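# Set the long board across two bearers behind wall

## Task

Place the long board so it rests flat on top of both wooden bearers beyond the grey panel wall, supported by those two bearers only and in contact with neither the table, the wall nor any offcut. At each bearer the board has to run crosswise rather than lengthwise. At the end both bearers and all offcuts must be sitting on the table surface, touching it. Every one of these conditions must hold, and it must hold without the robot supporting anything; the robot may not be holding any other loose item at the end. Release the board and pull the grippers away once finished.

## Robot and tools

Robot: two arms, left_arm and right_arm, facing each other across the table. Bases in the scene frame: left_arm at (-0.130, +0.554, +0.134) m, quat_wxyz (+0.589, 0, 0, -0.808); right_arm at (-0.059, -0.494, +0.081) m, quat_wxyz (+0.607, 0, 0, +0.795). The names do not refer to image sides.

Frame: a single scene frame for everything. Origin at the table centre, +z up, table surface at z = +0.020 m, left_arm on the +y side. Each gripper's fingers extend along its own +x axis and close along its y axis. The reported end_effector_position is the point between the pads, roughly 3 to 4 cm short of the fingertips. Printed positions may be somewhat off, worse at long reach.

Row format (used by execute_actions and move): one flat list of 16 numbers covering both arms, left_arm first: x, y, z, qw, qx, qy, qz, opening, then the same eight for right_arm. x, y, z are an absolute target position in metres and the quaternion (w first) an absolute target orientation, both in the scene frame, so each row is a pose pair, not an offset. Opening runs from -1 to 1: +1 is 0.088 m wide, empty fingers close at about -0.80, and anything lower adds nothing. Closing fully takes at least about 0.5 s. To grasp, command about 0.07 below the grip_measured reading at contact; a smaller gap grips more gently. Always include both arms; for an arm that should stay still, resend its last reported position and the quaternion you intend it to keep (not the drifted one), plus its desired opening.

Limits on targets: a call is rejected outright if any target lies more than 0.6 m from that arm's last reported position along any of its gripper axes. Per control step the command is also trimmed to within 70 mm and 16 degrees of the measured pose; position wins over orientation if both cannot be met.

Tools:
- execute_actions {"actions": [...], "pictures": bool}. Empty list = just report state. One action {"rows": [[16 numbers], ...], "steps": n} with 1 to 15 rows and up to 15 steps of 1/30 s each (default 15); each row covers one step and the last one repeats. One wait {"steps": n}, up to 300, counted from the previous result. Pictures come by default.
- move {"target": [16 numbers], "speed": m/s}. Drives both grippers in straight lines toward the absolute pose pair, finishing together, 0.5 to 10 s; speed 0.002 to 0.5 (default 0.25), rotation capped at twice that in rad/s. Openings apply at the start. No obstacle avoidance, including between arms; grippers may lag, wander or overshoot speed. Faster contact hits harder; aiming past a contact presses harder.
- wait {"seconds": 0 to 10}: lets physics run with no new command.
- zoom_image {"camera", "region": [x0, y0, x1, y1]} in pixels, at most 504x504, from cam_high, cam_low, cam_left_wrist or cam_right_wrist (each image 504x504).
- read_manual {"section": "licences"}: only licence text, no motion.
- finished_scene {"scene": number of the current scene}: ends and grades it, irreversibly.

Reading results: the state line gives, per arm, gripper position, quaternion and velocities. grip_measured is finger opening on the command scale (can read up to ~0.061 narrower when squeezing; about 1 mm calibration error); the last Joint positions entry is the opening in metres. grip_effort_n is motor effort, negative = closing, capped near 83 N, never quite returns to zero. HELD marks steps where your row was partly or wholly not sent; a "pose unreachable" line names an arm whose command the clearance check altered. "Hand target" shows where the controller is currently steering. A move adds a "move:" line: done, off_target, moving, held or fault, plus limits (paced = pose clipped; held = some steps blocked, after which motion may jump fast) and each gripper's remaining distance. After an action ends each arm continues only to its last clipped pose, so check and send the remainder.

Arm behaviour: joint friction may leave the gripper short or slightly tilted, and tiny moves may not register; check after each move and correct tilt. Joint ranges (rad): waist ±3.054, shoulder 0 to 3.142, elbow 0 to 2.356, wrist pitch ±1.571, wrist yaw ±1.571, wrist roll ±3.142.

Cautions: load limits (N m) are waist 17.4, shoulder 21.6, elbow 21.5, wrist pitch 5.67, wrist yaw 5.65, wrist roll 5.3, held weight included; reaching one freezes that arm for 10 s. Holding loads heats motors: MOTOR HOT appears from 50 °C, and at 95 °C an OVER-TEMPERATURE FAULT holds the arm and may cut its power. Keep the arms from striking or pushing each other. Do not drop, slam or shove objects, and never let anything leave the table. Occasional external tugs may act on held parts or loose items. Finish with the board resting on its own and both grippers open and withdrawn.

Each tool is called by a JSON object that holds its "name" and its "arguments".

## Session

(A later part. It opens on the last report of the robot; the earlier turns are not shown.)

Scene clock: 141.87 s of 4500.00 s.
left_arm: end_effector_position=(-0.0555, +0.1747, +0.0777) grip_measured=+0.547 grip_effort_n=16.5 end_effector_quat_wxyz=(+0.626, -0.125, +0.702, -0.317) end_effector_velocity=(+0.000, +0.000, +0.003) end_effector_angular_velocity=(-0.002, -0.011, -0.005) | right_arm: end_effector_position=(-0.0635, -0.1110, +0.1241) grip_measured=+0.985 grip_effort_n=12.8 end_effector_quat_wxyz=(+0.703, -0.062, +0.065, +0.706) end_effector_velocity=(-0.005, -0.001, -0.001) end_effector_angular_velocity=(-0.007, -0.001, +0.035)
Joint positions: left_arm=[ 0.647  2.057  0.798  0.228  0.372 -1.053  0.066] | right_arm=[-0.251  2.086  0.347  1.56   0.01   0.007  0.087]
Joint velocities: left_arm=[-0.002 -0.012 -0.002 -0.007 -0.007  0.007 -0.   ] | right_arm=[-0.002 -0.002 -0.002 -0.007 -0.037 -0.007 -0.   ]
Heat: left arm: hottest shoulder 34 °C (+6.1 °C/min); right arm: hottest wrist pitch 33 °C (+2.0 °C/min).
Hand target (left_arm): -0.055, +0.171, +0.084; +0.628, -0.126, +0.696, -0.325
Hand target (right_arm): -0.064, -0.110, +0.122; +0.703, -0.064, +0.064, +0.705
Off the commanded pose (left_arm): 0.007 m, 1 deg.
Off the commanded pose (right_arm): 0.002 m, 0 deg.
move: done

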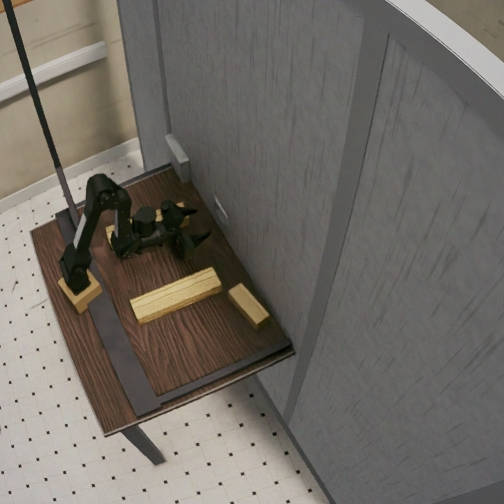

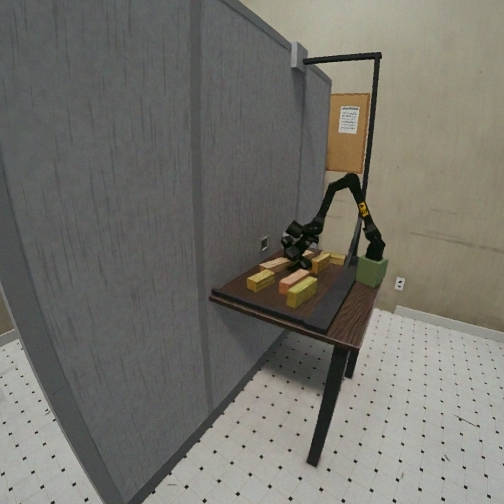

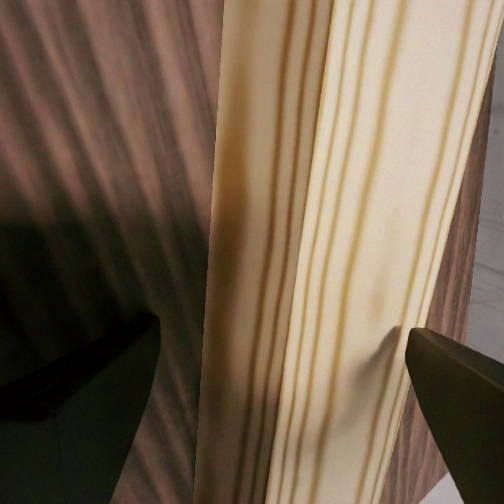

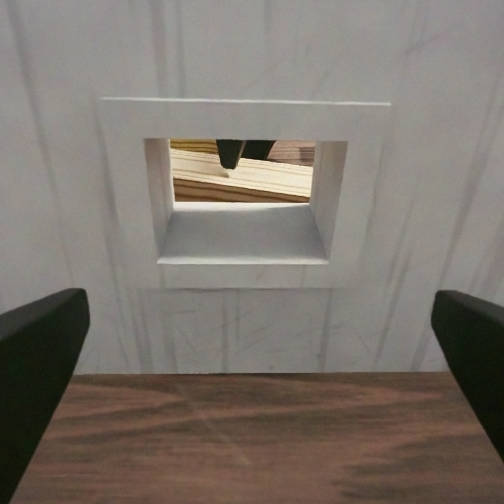

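{"name": "move", "arguments": {"target": [-0.06,0.172,0.14,0.68,-0.06,0.68,-0.27,1,-0.064,-0.11,0.122,0.703,-0.064,0.064,0.705,1], "speed": 0.15}}

{"name": "move", "arguments": {"target": [-0.105,0.155,0.29,0.810,0.085,0.568,-0.121,1,-0.064,-0.11,0.122,0.703,-0.064,0.064,0.705,1], "speed": 0.2}}

Scene clock: 148.87 s of 4500.00 s.
left_arm: end_effector_position=(-0.0601, +0.1756, +0.1331) grip_measured=+0.991 grip_effort_n=16.5 end_effector_quat_wxyz=(+0.678, -0.055, +0.684, -0.264) end_effector_velocity=(-0.001, -0.002, +0.002) end_effector_angular_velocity=(-0.001, -0.010, -0.011) | right_arm: end_effector_position=(-0.0635, -0.1110, +0.1241) grip_measured=+0.985 grip_effort_n=12.8 end_effector_quat_wxyz=(+0.703, -0.062, +0.065, +0.706) end_effector_velocity=(-0.000, +0.001, +0.003) end_effector_angular_velocity=(+0.012, -0.006, +0.006)
Joint positions: left_arm=[ 0.565  1.879  0.957 -0.229  0.183 -1.052  0.088] | right_arm=[-0.251  2.086  0.347  1.56   0.01   0.007  0.087]
Joint velocities: left_arm=[-0.007 -0.002  0.007 -0.007 -0.007  0.007  0.   ] | right_arm=[-0.002 -0.002  0.002  0.007 -0.007 -0.007 -0.   ]
Heat: left arm: hottest shoulder 35 °C (+6.1 °C/min); right arm: hottest wrist pitch 33 °C (+2.0 °C/min).
Hand target (left_arm): -0.060, +0.172, +0.140; +0.679, -0.060, +0.680, -0.270
Hand target (right_arm): -0.064, -0.110, +0.122; +0.703, -0.064, +0.064, +0.705
Off the commanded pose (left_arm): 0.008 m, 1 deg.
Off the commanded pose (right_arm): 0.002 m, 0 deg.
After step 90, 2.87 s passed at rest.
move: done

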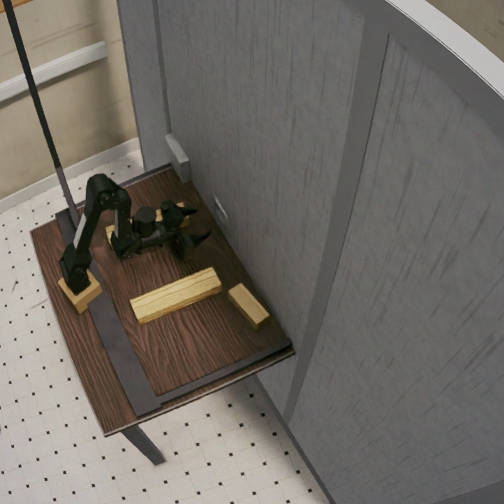

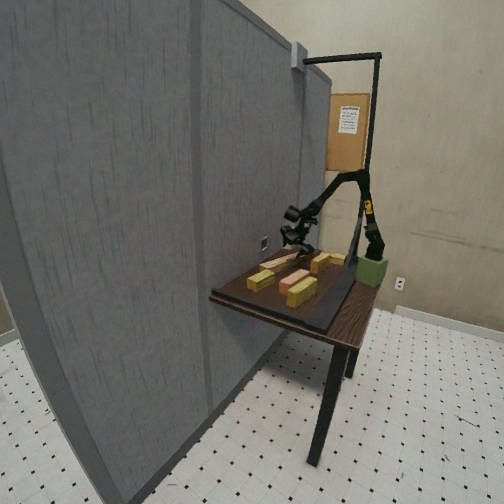

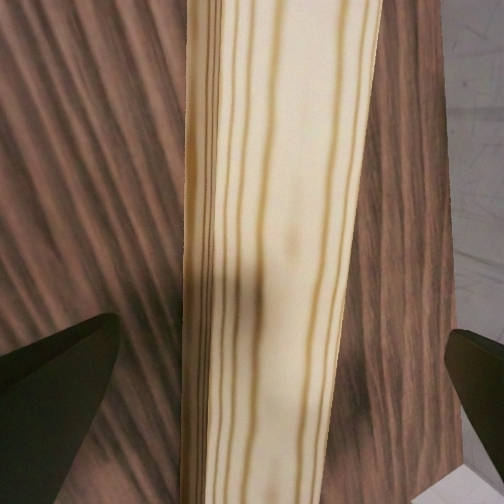

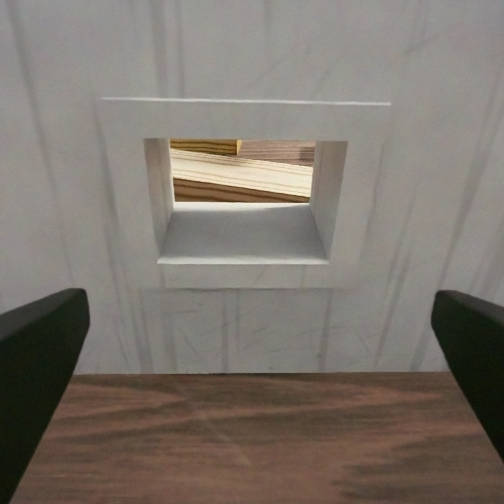

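Scene clock: 150.73 s of 4500.00 s.
left_arm: end_effector_position=(-0.1043, +0.1572, +0.2932) grip_measured=+0.991 grip_effort_n=16.5 end_effector_quat_wxyz=(+0.808, +0.081, +0.570, -0.124) end_effector_velocity=(+0.002, +0.001, +0.004) end_effector_angular_velocity=(+0.005, -0.007, +0.010) | right_arm: end_effector_position=(-0.0635, -0.1110, +0.1241) grip_measured=+0.985 grip_effort_n=12.8 end_effector_quat_wxyz=(+0.703, -0.062, +0.065, +0.706) end_effector_velocity=(-0.002, -0.002, -0.002) end_effector_angular_velocity=(-0.012, +0.008, +0.008)
Joint positions: left_arm=[ 0.253  1.974  1.822 -1.325 -0.331 -1.319  0.088] | right_arm=[-0.251  2.086  0.347  1.56   0.01   0.007  0.087]
Joint velocities: left_arm=[ 0.002  0.002  0.017 -0.022 -0.007 -0.007 -0.   ] | right_arm=[ 0.002 -0.002 -0.007 -0.007 -0.007  0.007 -0.   ]
Heat: left arm: hottest shoulder 34 °C (+5.0 °C/min); right arm: hottest wrist pitch 33 °C (+2.0 °C/min).
Hand target (left_arm): -0.105, +0.155, +0.289; +0.809, +0.085, +0.569, -0.121
Hand target (right_arm): -0.064, -0.110, +0.122; +0.703, -0.064, +0.064, +0.705
Off the commanded pose (left_arm): 0.004 m, 1 deg.
Off the commanded pose (right_arm): 0.002 m, 0 deg.
move: done

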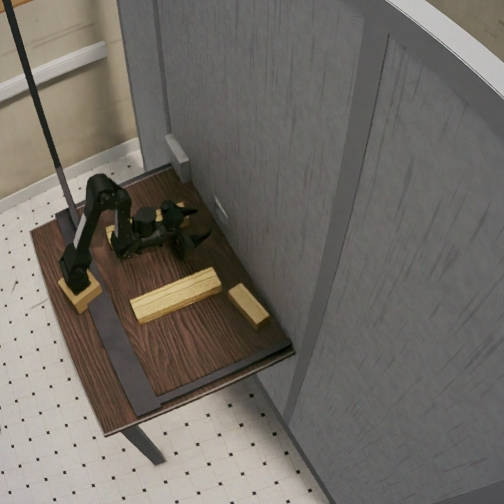

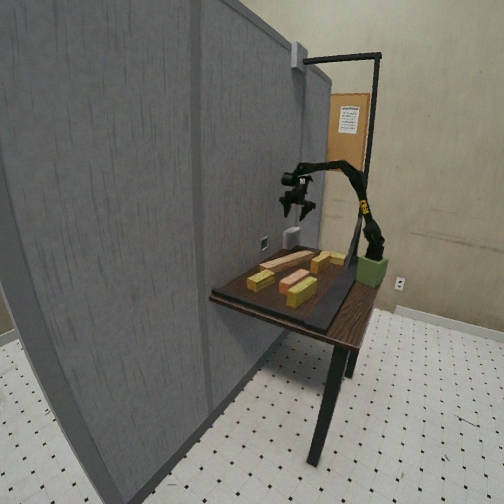

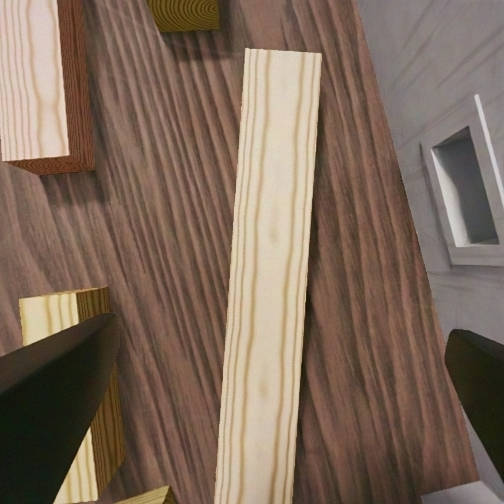

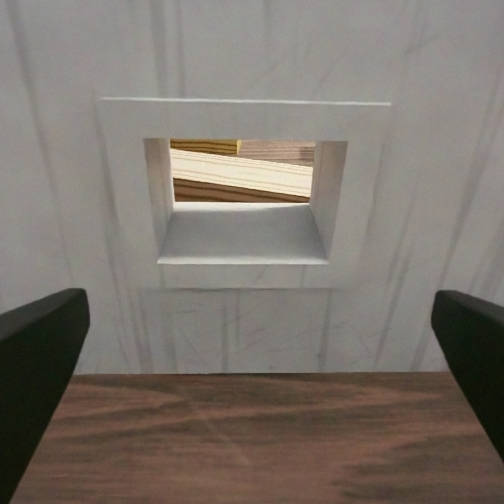

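{"name": "move", "arguments": {"target": [-0.131,0.163,0.295,0.810,0.085,0.568,-0.121,1,-0.064,-0.11,0.122,0.703,-0.064,0.064,0.705,1], "speed": 0.1}}

Scene clock: 154.53 s of 4500.00 s.
left_arm: end_effector_position=(-0.1302, +0.1641, +0.2938) grip_measured=+0.991 grip_effort_n=16.0 end_effector_quat_wxyz=(+0.809, +0.087, +0.569, -0.121) end_effector_velocity=(-0.002, +0.002, -0.000) end_effector_angular_velocity=(+0.001, +0.008, +0.018) | right_arm: end_effector_position=(-0.0635, -0.1110, +0.1241) grip_measured=+0.985 grip_effort_n=12.8 end_effector_quat_wxyz=(+0.703, -0.062, +0.065, +0.706) end_effector_velocity=(-0.002, -0.001, -0.001) end_effector_angular_velocity=(-0.007, -0.006, +0.011)
Joint positions: left_arm=[ 0.182  1.975  1.826 -1.366 -0.34  -1.392  0.088] | right_arm=[-0.251  2.086  0.347  1.56   0.01   0.007  0.087]
Joint velocities: left_arm=[-0.002 -0.002 -0.002 -0.007  0.007 -0.022 -0.   ] | right_arm=[ 0.002 -0.002 -0.002 -0.007 -0.007 -0.007 -0.   ]
Heat: left arm: hottest shoulder 34 °C (+4.0 °C/min); right arm: hottest wrist pitch 33 °C (+2.0 °C/min).
Hand target (left_arm): -0.131, +0.163, +0.295; +0.810, +0.085, +0.568, -0.121
Hand target (right_arm): -0.064, -0.110, +0.122; +0.703, -0.064, +0.064, +0.705
Off the commanded pose (left_arm): 0.002 m, 0 deg.
Off the commanded pose (right_arm): 0.002 m, 0 deg.
After step 90, 0.03 s passed at rest.
move: done

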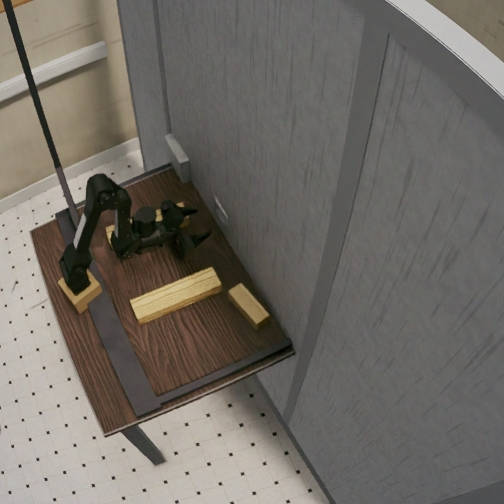

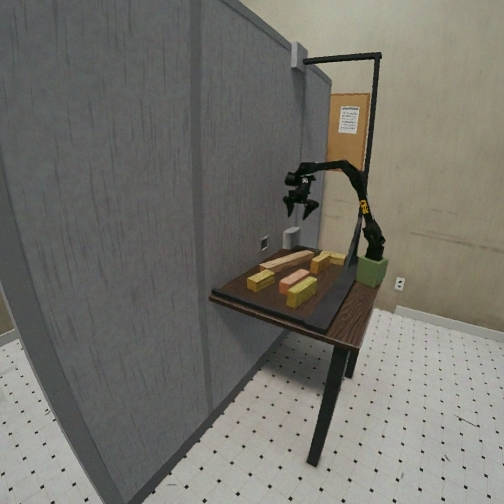

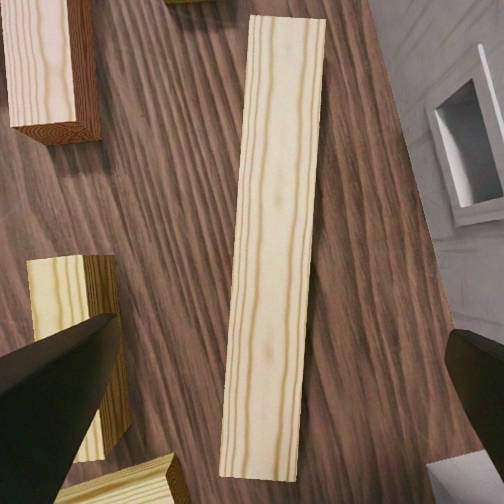

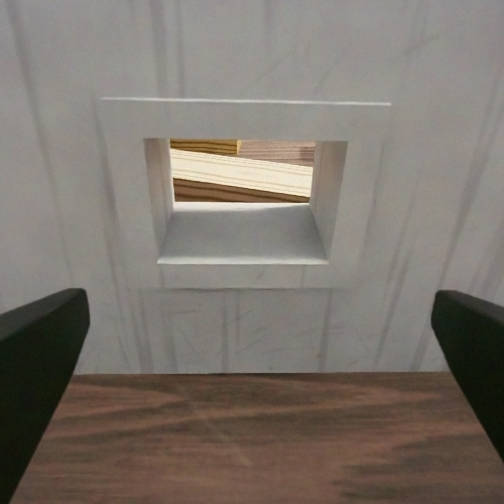

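{"name": "move", "arguments": {"target": [-0.104,0.149,0.115,0.810,0.088,0.568,-0.126,1,-0.064,-0.11,0.122,0.703,-0.064,0.064,0.705,1], "speed": 0.2}}

Scene clock: 162.43 s of 4500.00 s.
left_arm: end_effector_position=(-0.1051, +0.1458, +0.1231) grip_measured=+0.991 grip_effort_n=16.0 end_effector_quat_wxyz=(+0.810, +0.079, +0.566, -0.131) end_effector_velocity=(+0.000, +0.000, +0.000) end_effector_angular_velocity=(-0.006, -0.021, +0.002) | right_arm: end_effector_position=(-0.0635, -0.1110, +0.1241) grip_measured=+0.985 grip_effort_n=12.8 end_effector_quat_wxyz=(+0.703, -0.062, +0.065, +0.706) end_effector_velocity=(-0.000, +0.001, -0.000) end_effector_angular_velocity=(-0.002, -0.006, +0.006)
Joint positions: left_arm=[ 0.25   2.152  1.387 -0.697 -0.339 -1.311  0.088] | right_arm=[-0.251  2.086  0.347  1.56   0.01   0.007  0.087]
Joint velocities: left_arm=[-0.007 -0.002 -0.007  0.007 -0.022 -0.007 -0.   ] | right_arm=[-0.002 -0.002  0.002 -0.007 -0.007 -0.007  0.   ]
Heat: left arm: hottest shoulder 34 °C (+2.0 °C/min); right arm: hottest wrist pitch 33 °C (+1.0 °C/min).
Hand target (left_arm): -0.104, +0.149, +0.115; +0.809, +0.088, +0.567, -0.126
Hand target (right_arm): -0.064, -0.110, +0.122; +0.703, -0.064, +0.064, +0.705
Off the commanded pose (left_arm): 0.009 m, 1 deg.
Off the commanded pose (right_arm): 0.002 m, 0 deg.
After step 90, 3.50 s passed at rest.
move: off_target (left_arm)

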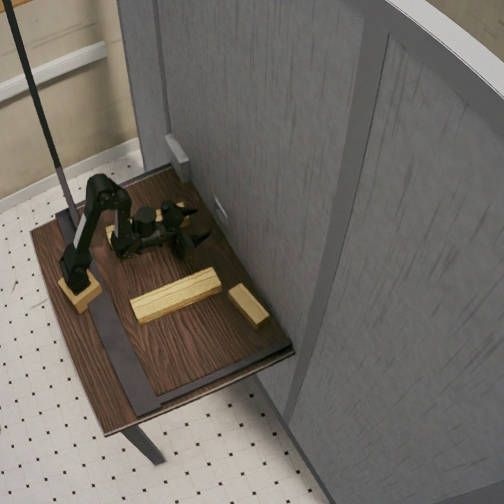

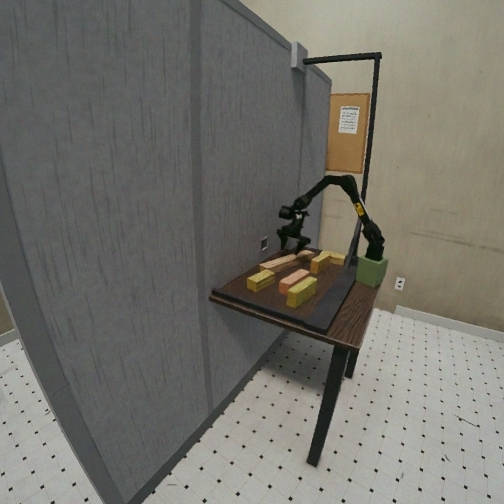

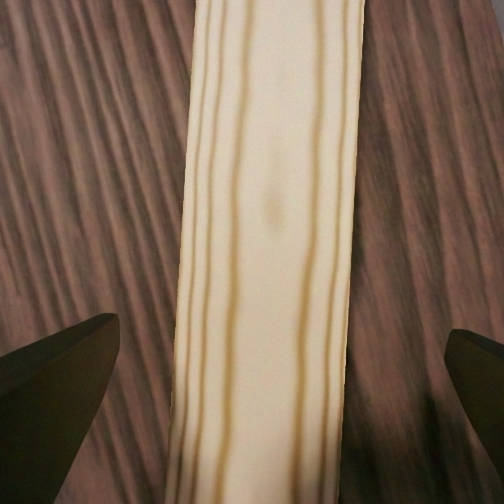

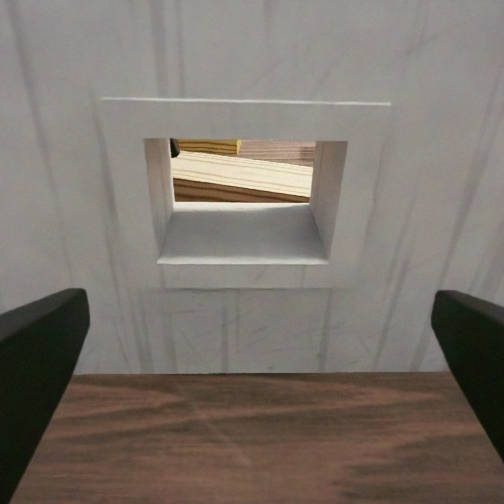

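{"name": "move", "arguments": {"target": [-0.101,0.153,0.057,0.810,0.088,0.568,-0.126,1,-0.064,-0.11,0.122,0.703,-0.064,0.064,0.705,1], "speed": 0.07}}

{"name": "move", "arguments": {"target": [-0.101,0.153,0.057,0.810,0.088,0.568,-0.126,0.15,-0.064,-0.11,0.122,0.703,-0.064,0.064,0.705,1], "speed": 0.07}}

Scene clock: 167.70 s of 4500.00 s.
left_arm: end_effector_position=(-0.1022, +0.1483, +0.0651) grip_measured=+0.991 grip_effort_n=16.0 end_effector_quat_wxyz=(+0.810, +0.079, +0.566, -0.132) end_effector_velocity=(-0.002, +0.001, +0.002) end_effector_angular_velocity=(+0.000, +0.008, +0.004) | right_arm: end_effector_position=(-0.0635, -0.1110, +0.1241) grip_measured=+0.985 grip_effort_n=12.8 end_effector_quat_wxyz=(+0.703, -0.062, +0.065, +0.706) end_effector_velocity=(+0.002, -0.000, +0.002) end_effector_angular_velocity=(+0.002, -0.008, -0.008)
Joint positions: left_arm=[ 0.257  2.27   1.313 -0.501 -0.338 -1.303  0.088] | right_arm=[-0.251  2.086  0.347  1.56   0.01   0.007  0.087]
Joint velocities: left_arm=[-0.002 -0.007 -0.002 -0.007  0.007 -0.007 -0.   ] | right_arm=[-0.002 -0.012 -0.002 -0.007  0.007 -0.007 -0.   ]
Heat: left arm: hottest shoulder 34 °C (+1.0 °C/min); right arm: hottest wrist pitch 33 °C (+1.0 °C/min).
Hand target (left_arm): -0.101, +0.153, +0.057; +0.809, +0.088, +0.567, -0.126
Hand target (right_arm): -0.064, -0.110, +0.122; +0.703, -0.064, +0.064, +0.705
Off the commanded pose (left_arm): 0.009 m, 1 deg.
Off the commanded pose (right_arm): 0.002 m, 0 deg.
move: off_target (left_arm)

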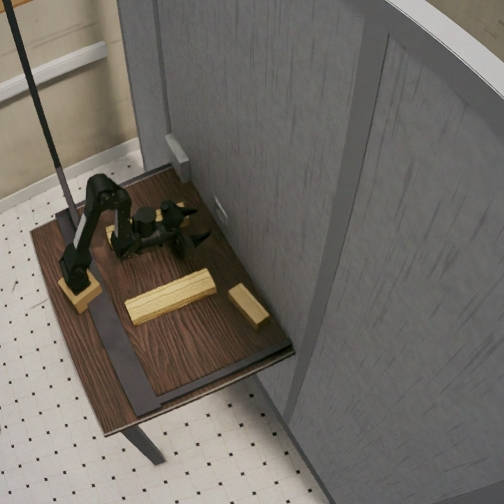

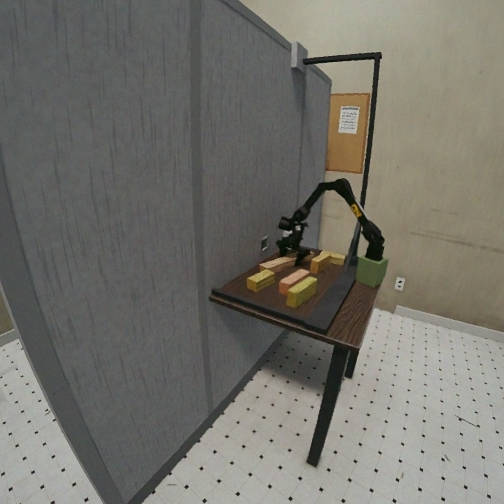

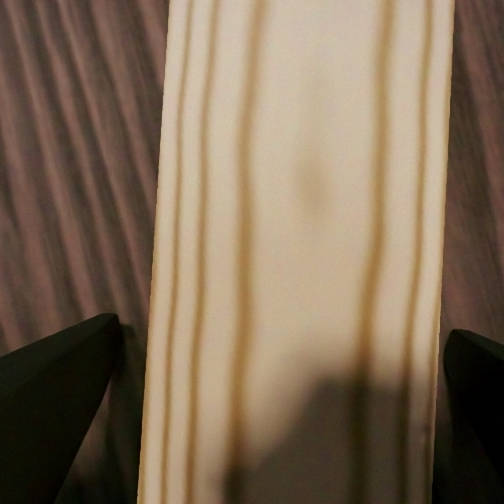

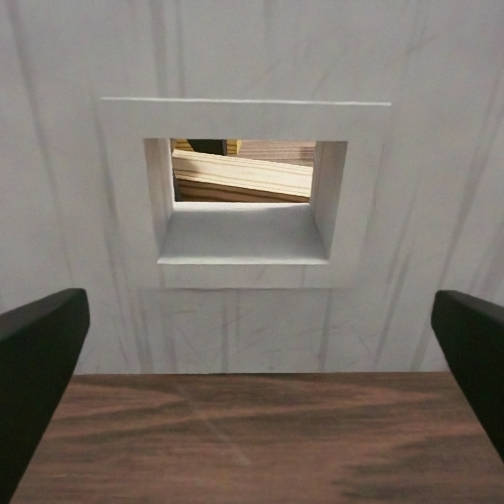

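Scene clock: 168.40 s of 4500.00 s.
left_arm: end_effector_position=(-0.1022, +0.1485, +0.0651) grip_measured=+0.316 grip_effort_n=-83.5 end_effector_quat_wxyz=(+0.810, +0.079, +0.566, -0.131) end_effector_velocity=(+0.002, +0.000, +0.002) end_effector_angular_velocity=(+0.004, -0.008, -0.004) | right_arm: end_effector_position=(-0.0635, -0.1110, +0.1241) grip_measured=+0.985 grip_effort_n=12.8 end_effector_quat_wxyz=(+0.703, -0.062, +0.065, +0.706) end_effector_velocity=(-0.002, -0.001, -0.001) end_effector_angular_velocity=(-0.007, +0.011, +0.018)
Joint positions: left_arm=[ 0.257  2.27   1.313 -0.502 -0.338 -1.303  0.054] | right_arm=[-0.251  2.086  0.347  1.56   0.01   0.007  0.087]
Joint velocities: left_arm=[ 0.002 -0.002  0.002 -0.007 -0.007  0.007 -0.   ] | right_arm=[-0.002 -0.002 -0.002 -0.007 -0.022  0.007  0.   ]
Heat: left arm: hottest shoulder 34 °C (+0.0 °C/min); right arm: hottest wrist pitch 33 °C (+1.0 °C/min).
Hand target (left_arm): -0.101, +0.153, +0.057; +0.809, +0.088, +0.567, -0.126
Hand target (right_arm): -0.064, -0.110, +0.122; +0.703, -0.064, +0.064, +0.705
Off the commanded pose (left_arm): 0.009 m, 1 deg.
Off the commanded pose (right_arm): 0.002 m, 0 deg.
move: off_target (left_arm)

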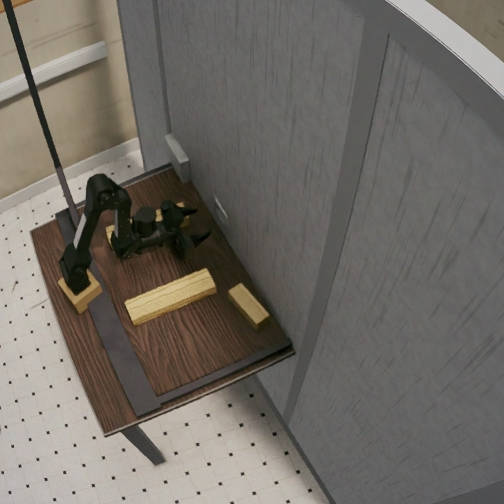

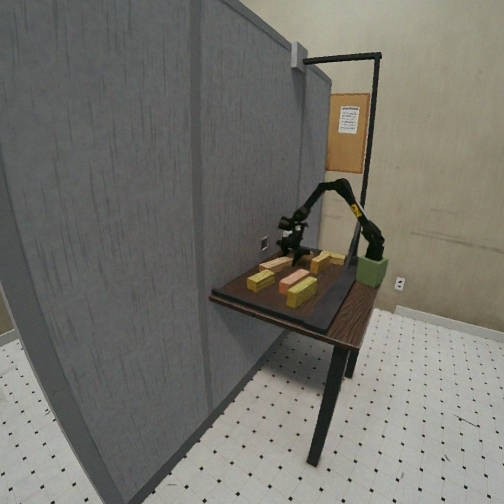

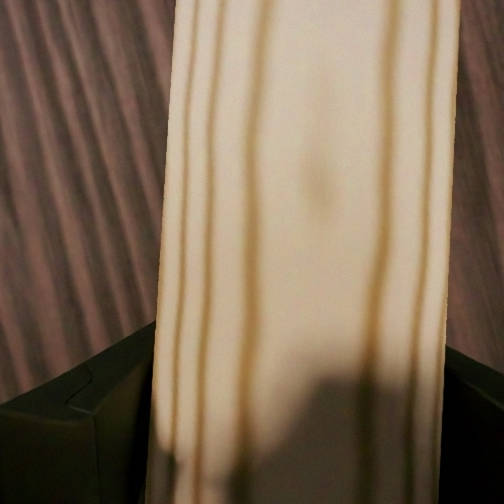

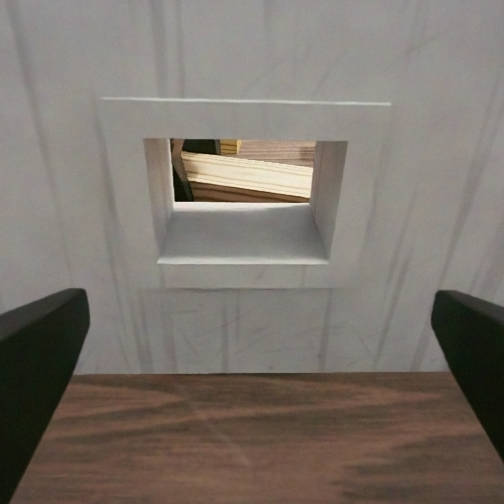

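{"name": "move", "arguments": {"target": [-0.10,0.16,0.165,0.810,0.083,0.568,-0.128,0.15,-0.064,-0.11,0.122,0.703,-0.064,0.064,0.705,1], "speed": 0.08}}

{"name": "move", "arguments": {"target": [-0.08,0.235,0.165,0.77,0.196,0.539,-0.28,0.15,-0.064,-0.11,0.122,0.703,-0.064,0.064,0.705,1], "speed": 0.12}}

{"name": "move", "arguments": {"target": [-0.062,0.232,0.155,0.582,0.401,0.401,-0.582,0.15,-0.064,-0.11,0.122,0.703,-0.064,0.064,0.705,1], "speed": 0.15}}

Scene clock: 176.10 s of 4500.00 s.
left_arm: end_effector_position=(-0.1012, +0.1658, +0.1523) grip_measured=+0.316 grip_effort_n=-83.5 end_effector_quat_wxyz=(+0.808, +0.097, +0.570, -0.118) end_effector_velocity=(+0.000, +0.004, +0.002) end_effector_angular_velocity=(+0.010, -0.006, +0.019) | right_arm: end_effector_position=(-0.0635, -0.1110, +0.1241) grip_measured=+0.985 grip_effort_n=12.8 end_effector_quat_wxyz=(+0.703, -0.062, +0.065, +0.706) end_effector_velocity=(+0.002, -0.003, -0.004) end_effector_angular_velocity=(-0.017, +0.006, -0.011)
Joint positions: left_arm=[ 0.259  2.062  1.377 -0.82  -0.333 -1.303  0.054] | right_arm=[-0.251  2.086  0.347  1.56   0.01   0.007  0.087]
Joint velocities: left_arm=[-0.002 -0.002  0.002 -0.022 -0.007 -0.022 -0.   ] | right_arm=[-0.002  0.002 -0.007 -0.007  0.007  0.007 -0.   ]
Heat: left arm: hottest shoulder 34 °C (+0.0 °C/min); right arm: hottest wrist pitch 33 °C (+1.0 °C/min).
Hand target (left_arm): -0.100, +0.160, +0.165; +0.809, +0.083, +0.567, -0.128
Hand target (right_arm): -0.064, -0.110, +0.122; +0.703, -0.064, +0.064, +0.705
Off the commanded pose (left_arm): 0.014 m, 2 deg.
Off the commanded pose (right_arm): 0.002 m, 0 deg.
After step 90, 3.07 s passed at rest.
move: off_target (left_arm)

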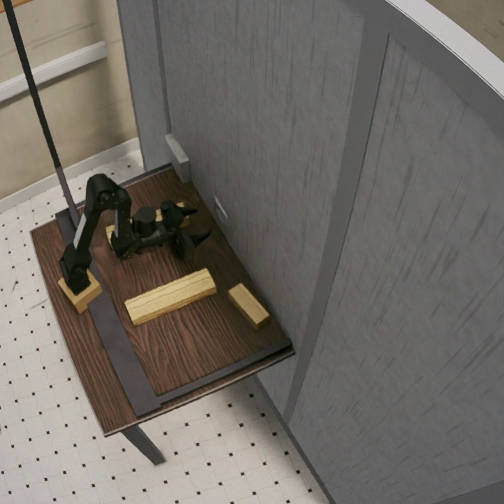

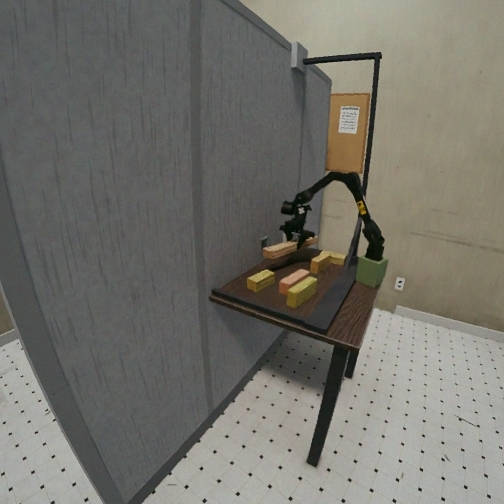

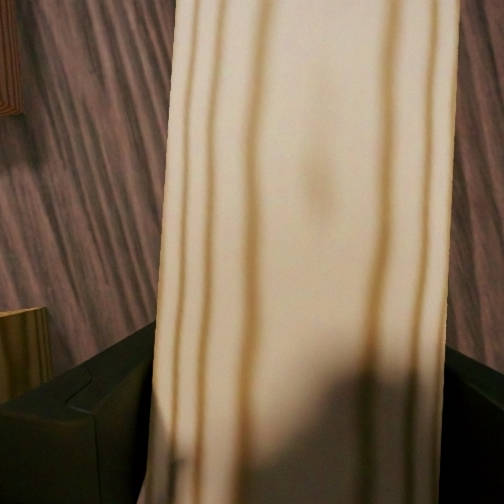

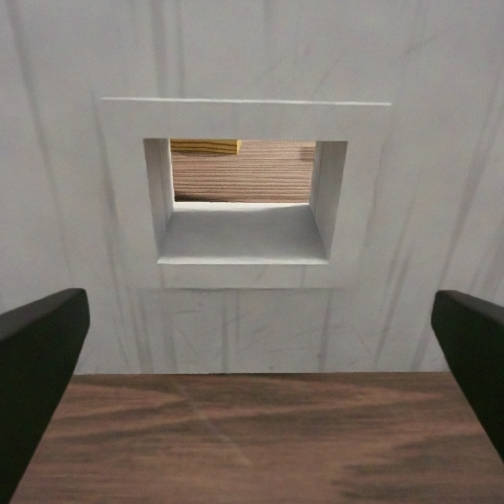

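Scene clock: 178.10 s of 4500.00 s.
left_arm: end_effector_position=(-0.0812, +0.2365, +0.1585) grip_measured=+0.316 grip_effort_n=-83.5 end_effector_quat_wxyz=(+0.768, +0.204, +0.543, -0.273) end_effector_velocity=(-0.004, +0.001, +0.001) end_effector_angular_velocity=(-0.011, +0.020, -0.014) | right_arm: end_effector_position=(-0.0635, -0.1110, +0.1241) grip_measured=+0.985 grip_effort_n=12.8 end_effector_quat_wxyz=(+0.703, -0.062, +0.065, +0.706) end_effector_velocity=(-0.002, -0.001, -0.001) end_effector_angular_velocity=(-0.007, -0.018, +0.023)
Joint positions: left_arm=[ 0.344  1.716  0.927 -0.566 -0.258 -0.812  0.054] | right_arm=[-0.251  2.086  0.347  1.56   0.01   0.007  0.087]
Joint velocities: left_arm=[-0.002 -0.017 -0.012  0.007  0.022  0.007 -0.001] | right_arm=[-0.002 -0.002 -0.002 -0.007 -0.022 -0.022 -0.   ]
Heat: left arm: hottest shoulder 35 °C (+1.0 °C/min); right arm: hottest wrist pitch 33 °C (+1.0 °C/min).
Hand target (left_arm): -0.080, +0.235, +0.165; +0.770, +0.196, +0.538, -0.280
Hand target (right_arm): -0.064, -0.110, +0.122; +0.703, -0.064, +0.064, +0.705
Off the commanded pose (left_arm): 0.007 m, 1 deg.
Off the commanded pose (right_arm): 0.002 m, 0 deg.
move: done

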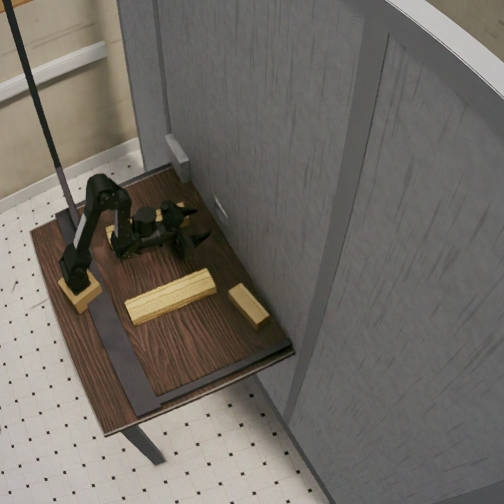

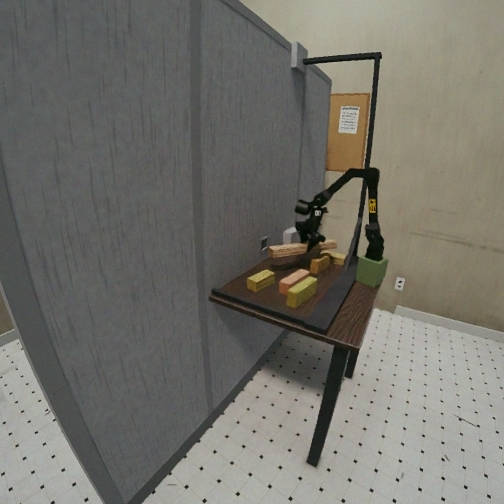

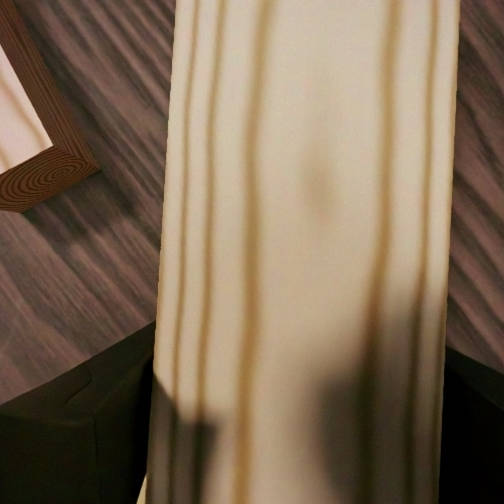

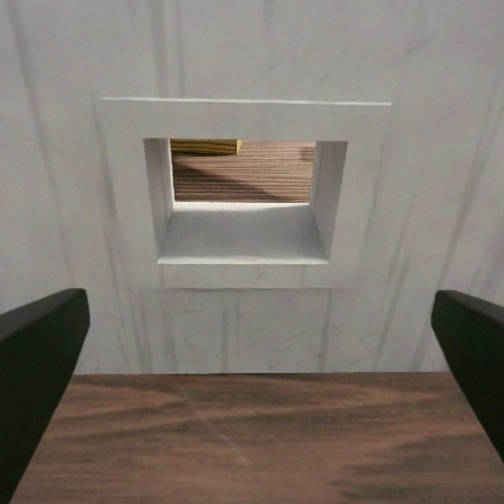

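Scene clock: 181.40 s of 4500.00 s.
left_arm: end_effector_position=(-0.0631, +0.2350, +0.1502) grip_measured=+0.316 grip_effort_n=-83.5 end_effector_quat_wxyz=(+0.579, +0.406, +0.407, -0.578) end_effector_velocity=(+0.002, -0.000, +0.001) end_effector_angular_velocity=(-0.005, -0.011, -0.002) | right_arm: end_effector_position=(-0.0635, -0.1110, +0.1241) grip_measured=+0.985 grip_effort_n=12.8 end_effector_quat_wxyz=(+0.703, -0.062, +0.065, +0.706) end_effector_velocity=(-0.000, -0.002, -0.006) end_effector_angular_velocity=(-0.027, +0.008, +0.003)
Joint positions: left_arm=[ 0.555  1.673  0.824 -0.386  0.081  0.227  0.054] | right_arm=[-0.251  2.086  0.347  1.56   0.01   0.007  0.087]
Joint velocities: left_arm=[ 0.002 -0.002 -0.002  0.007 -0.007  0.007 -0.   ] | right_arm=[-0.002  0.002 -0.002 -0.022 -0.007  0.007 -0.   ]
Heat: left arm: hottest shoulder 35 °C (+1.0 °C/min); right arm: hottest wrist pitch 33 °C (+1.0 °C/min).
Hand target (left_arm): -0.062, +0.232, +0.155; +0.583, +0.402, +0.400, -0.582
Hand target (right_arm): -0.064, -0.110, +0.122; +0.703, -0.064, +0.064, +0.705
Off the commanded pose (left_arm): 0.006 m, 1 deg.
Off the commanded pose (right_arm): 0.002 m, 0 deg.
move: done

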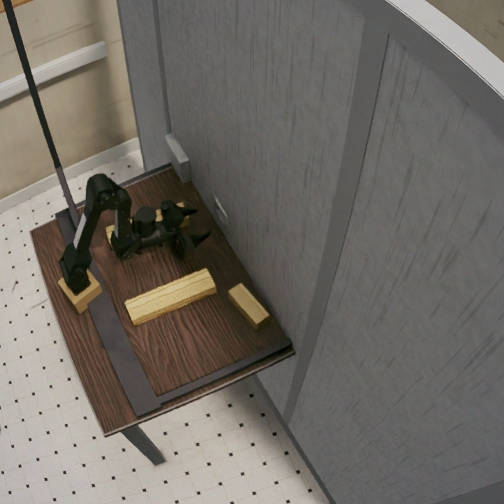

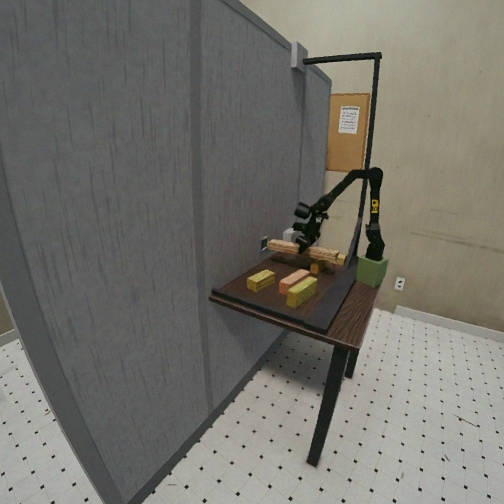

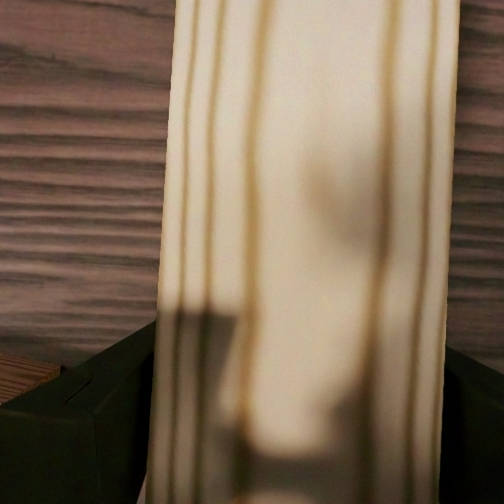

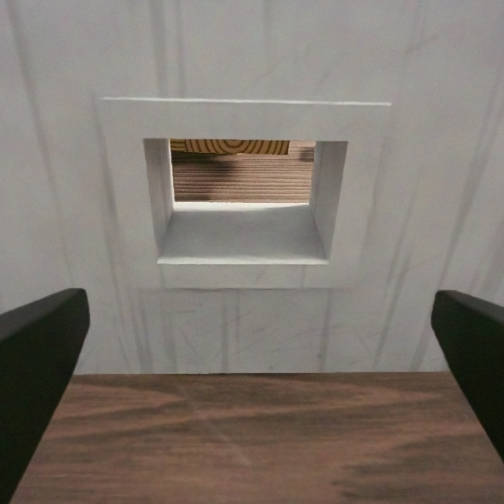

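{"name": "move", "arguments": {"target": [-0.059,0.215,0.136,0.579,0.406,0.406,-0.579,0.15,-0.064,-0.11,0.122,0.703,-0.064,0.064,0.705,1], "speed": 0.03}}

Scene clock: 192.53 s of 4500.00 s.
left_arm: end_effector_position=(-0.0594, +0.2205, +0.1343) grip_measured=+0.316 grip_effort_n=-83.5 end_effector_quat_wxyz=(+0.577, +0.408, +0.410, -0.577) end_effector_velocity=(+0.003, -0.002, +0.000) end_effector_angular_velocity=(-0.002, -0.020, +0.012) | right_arm: end_effector_position=(-0.0635, -0.1110, +0.1241) grip_measured=+0.985 grip_effort_n=12.8 end_effector_quat_wxyz=(+0.703, -0.062, +0.065, +0.706) end_effector_velocity=(-0.000, -0.002, +0.001) end_effector_angular_velocity=(+0.003, -0.020, +0.009)
Joint positions: left_arm=[ 0.556  1.77   0.865 -0.339  0.081  0.228  0.054] | right_arm=[-0.251  2.086  0.347  1.56   0.01   0.007  0.087]
Joint velocities: left_arm=[-0.002  0.002  0.002  0.007 -0.022 -0.007 -0.   ] | right_arm=[-0.002 -0.002 -0.007  0.007 -0.007 -0.022 -0.   ]
Heat: left arm: hottest shoulder 34 °C (+0.0 °C/min); right arm: hottest wrist pitch 34 °C (+1.0 °C/min).
Hand target (left_arm): -0.059, +0.215, +0.136; +0.579, +0.406, +0.406, -0.579
Hand target (right_arm): -0.064, -0.110, +0.122; +0.703, -0.064, +0.064, +0.705
Off the commanded pose (left_arm): 0.006 m, 1 deg.
Off the commanded pose (right_arm): 0.002 m, 0 deg.
After step 90, 7.00 s passed at rest.
move: done

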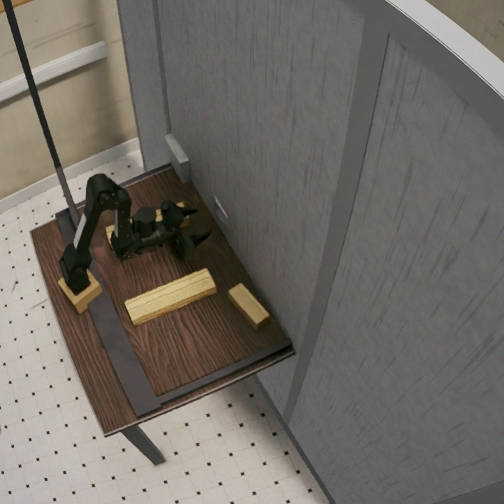

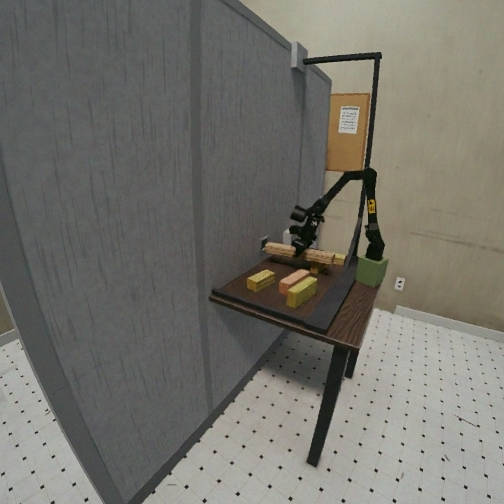

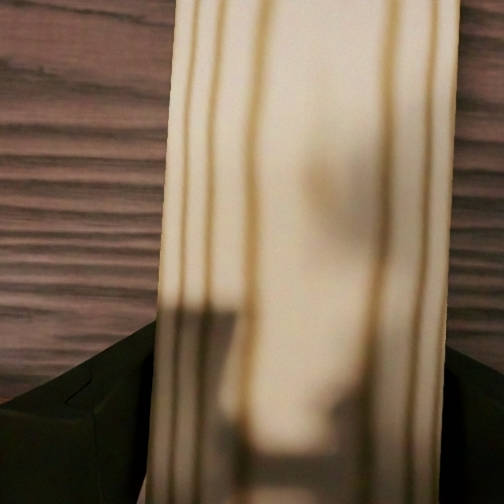

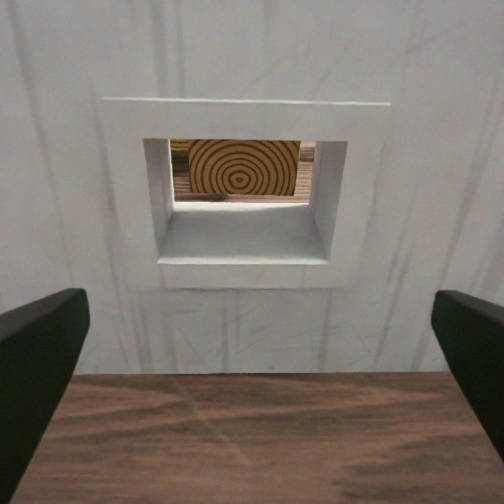

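Centred but at sill level; raise.

{"name": "move", "arguments": {"target": [-0.059,0.213,0.148,0.584,0.399,0.399,-0.584,0.15,-0.064,-0.11,0.122,0.703,-0.064,0.064,0.705,1], "speed": 0.03}}

Scene clock: 195.63 s of 4500.00 s.
left_arm: end_effector_position=(-0.0597, +0.2202, +0.1368) grip_measured=+0.316 grip_effort_n=-83.5 end_effector_quat_wxyz=(+0.576, +0.408, +0.411, -0.577) end_effector_velocity=(-0.001, +0.007, -0.003) end_effector_angular_velocity=(+0.028, -0.003, -0.007) | right_arm: end_effector_position=(-0.0635, -0.1110, +0.1241) grip_measured=+0.985 grip_effort_n=12.3 end_effector_quat_wxyz=(+0.703, -0.062, +0.065, +0.706) end_effector_velocity=(+0.004, -0.002, -0.002) end_effector_angular_velocity=(-0.012, -0.023, -0.011)
Joint positions: left_arm=[ 0.556  1.765  0.872 -0.352  0.083  0.228  0.054] | right_arm=[-0.251  2.086  0.347  1.56   0.01   0.007  0.087]
Joint velocities: left_arm=[-0.002 -0.002 -0.007 -0.022 -0.007  0.007  0.   ] | right_arm=[-0.007 -0.002 -0.007 -0.007  0.007 -0.022 -0.   ]
Heat: left arm: hottest shoulder 34 °C (+0.0 °C/min); right arm: hottest wrist pitch 34 °C (+1.0 °C/min).
Hand target (left_arm): -0.059, +0.213, +0.148; +0.584, +0.399, +0.399, -0.584
Hand target (right_arm): -0.064, -0.110, +0.122; +0.703, -0.064, +0.064, +0.705
Off the commanded pose (left_arm): 0.013 m, 2 deg.
Off the commanded pose (right_arm): 0.002 m, 0 deg.
move: off_target (left_arm)

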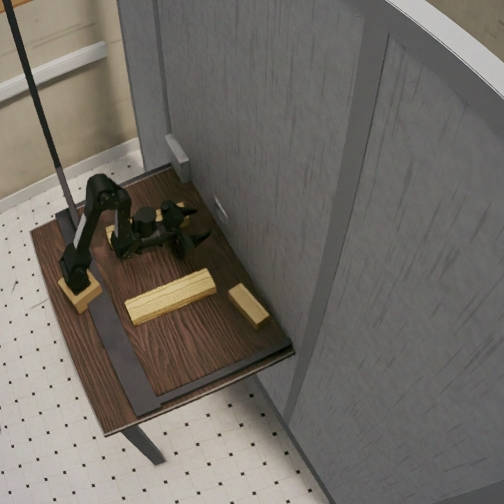

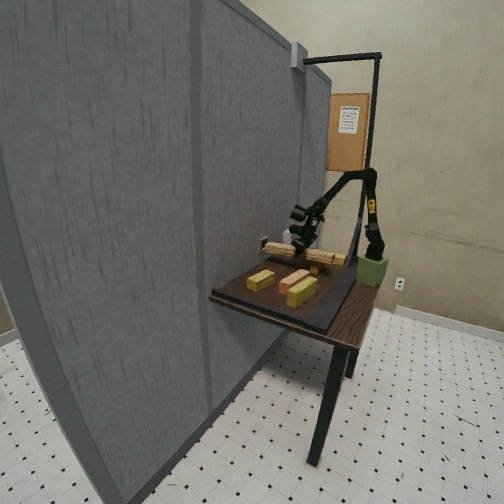

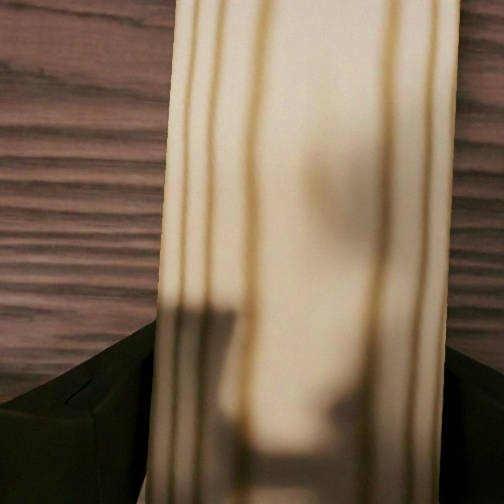

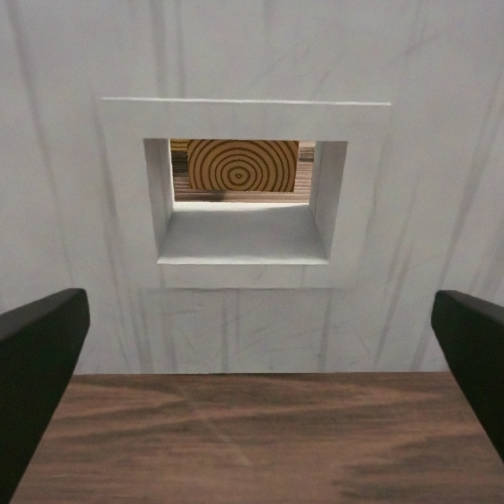

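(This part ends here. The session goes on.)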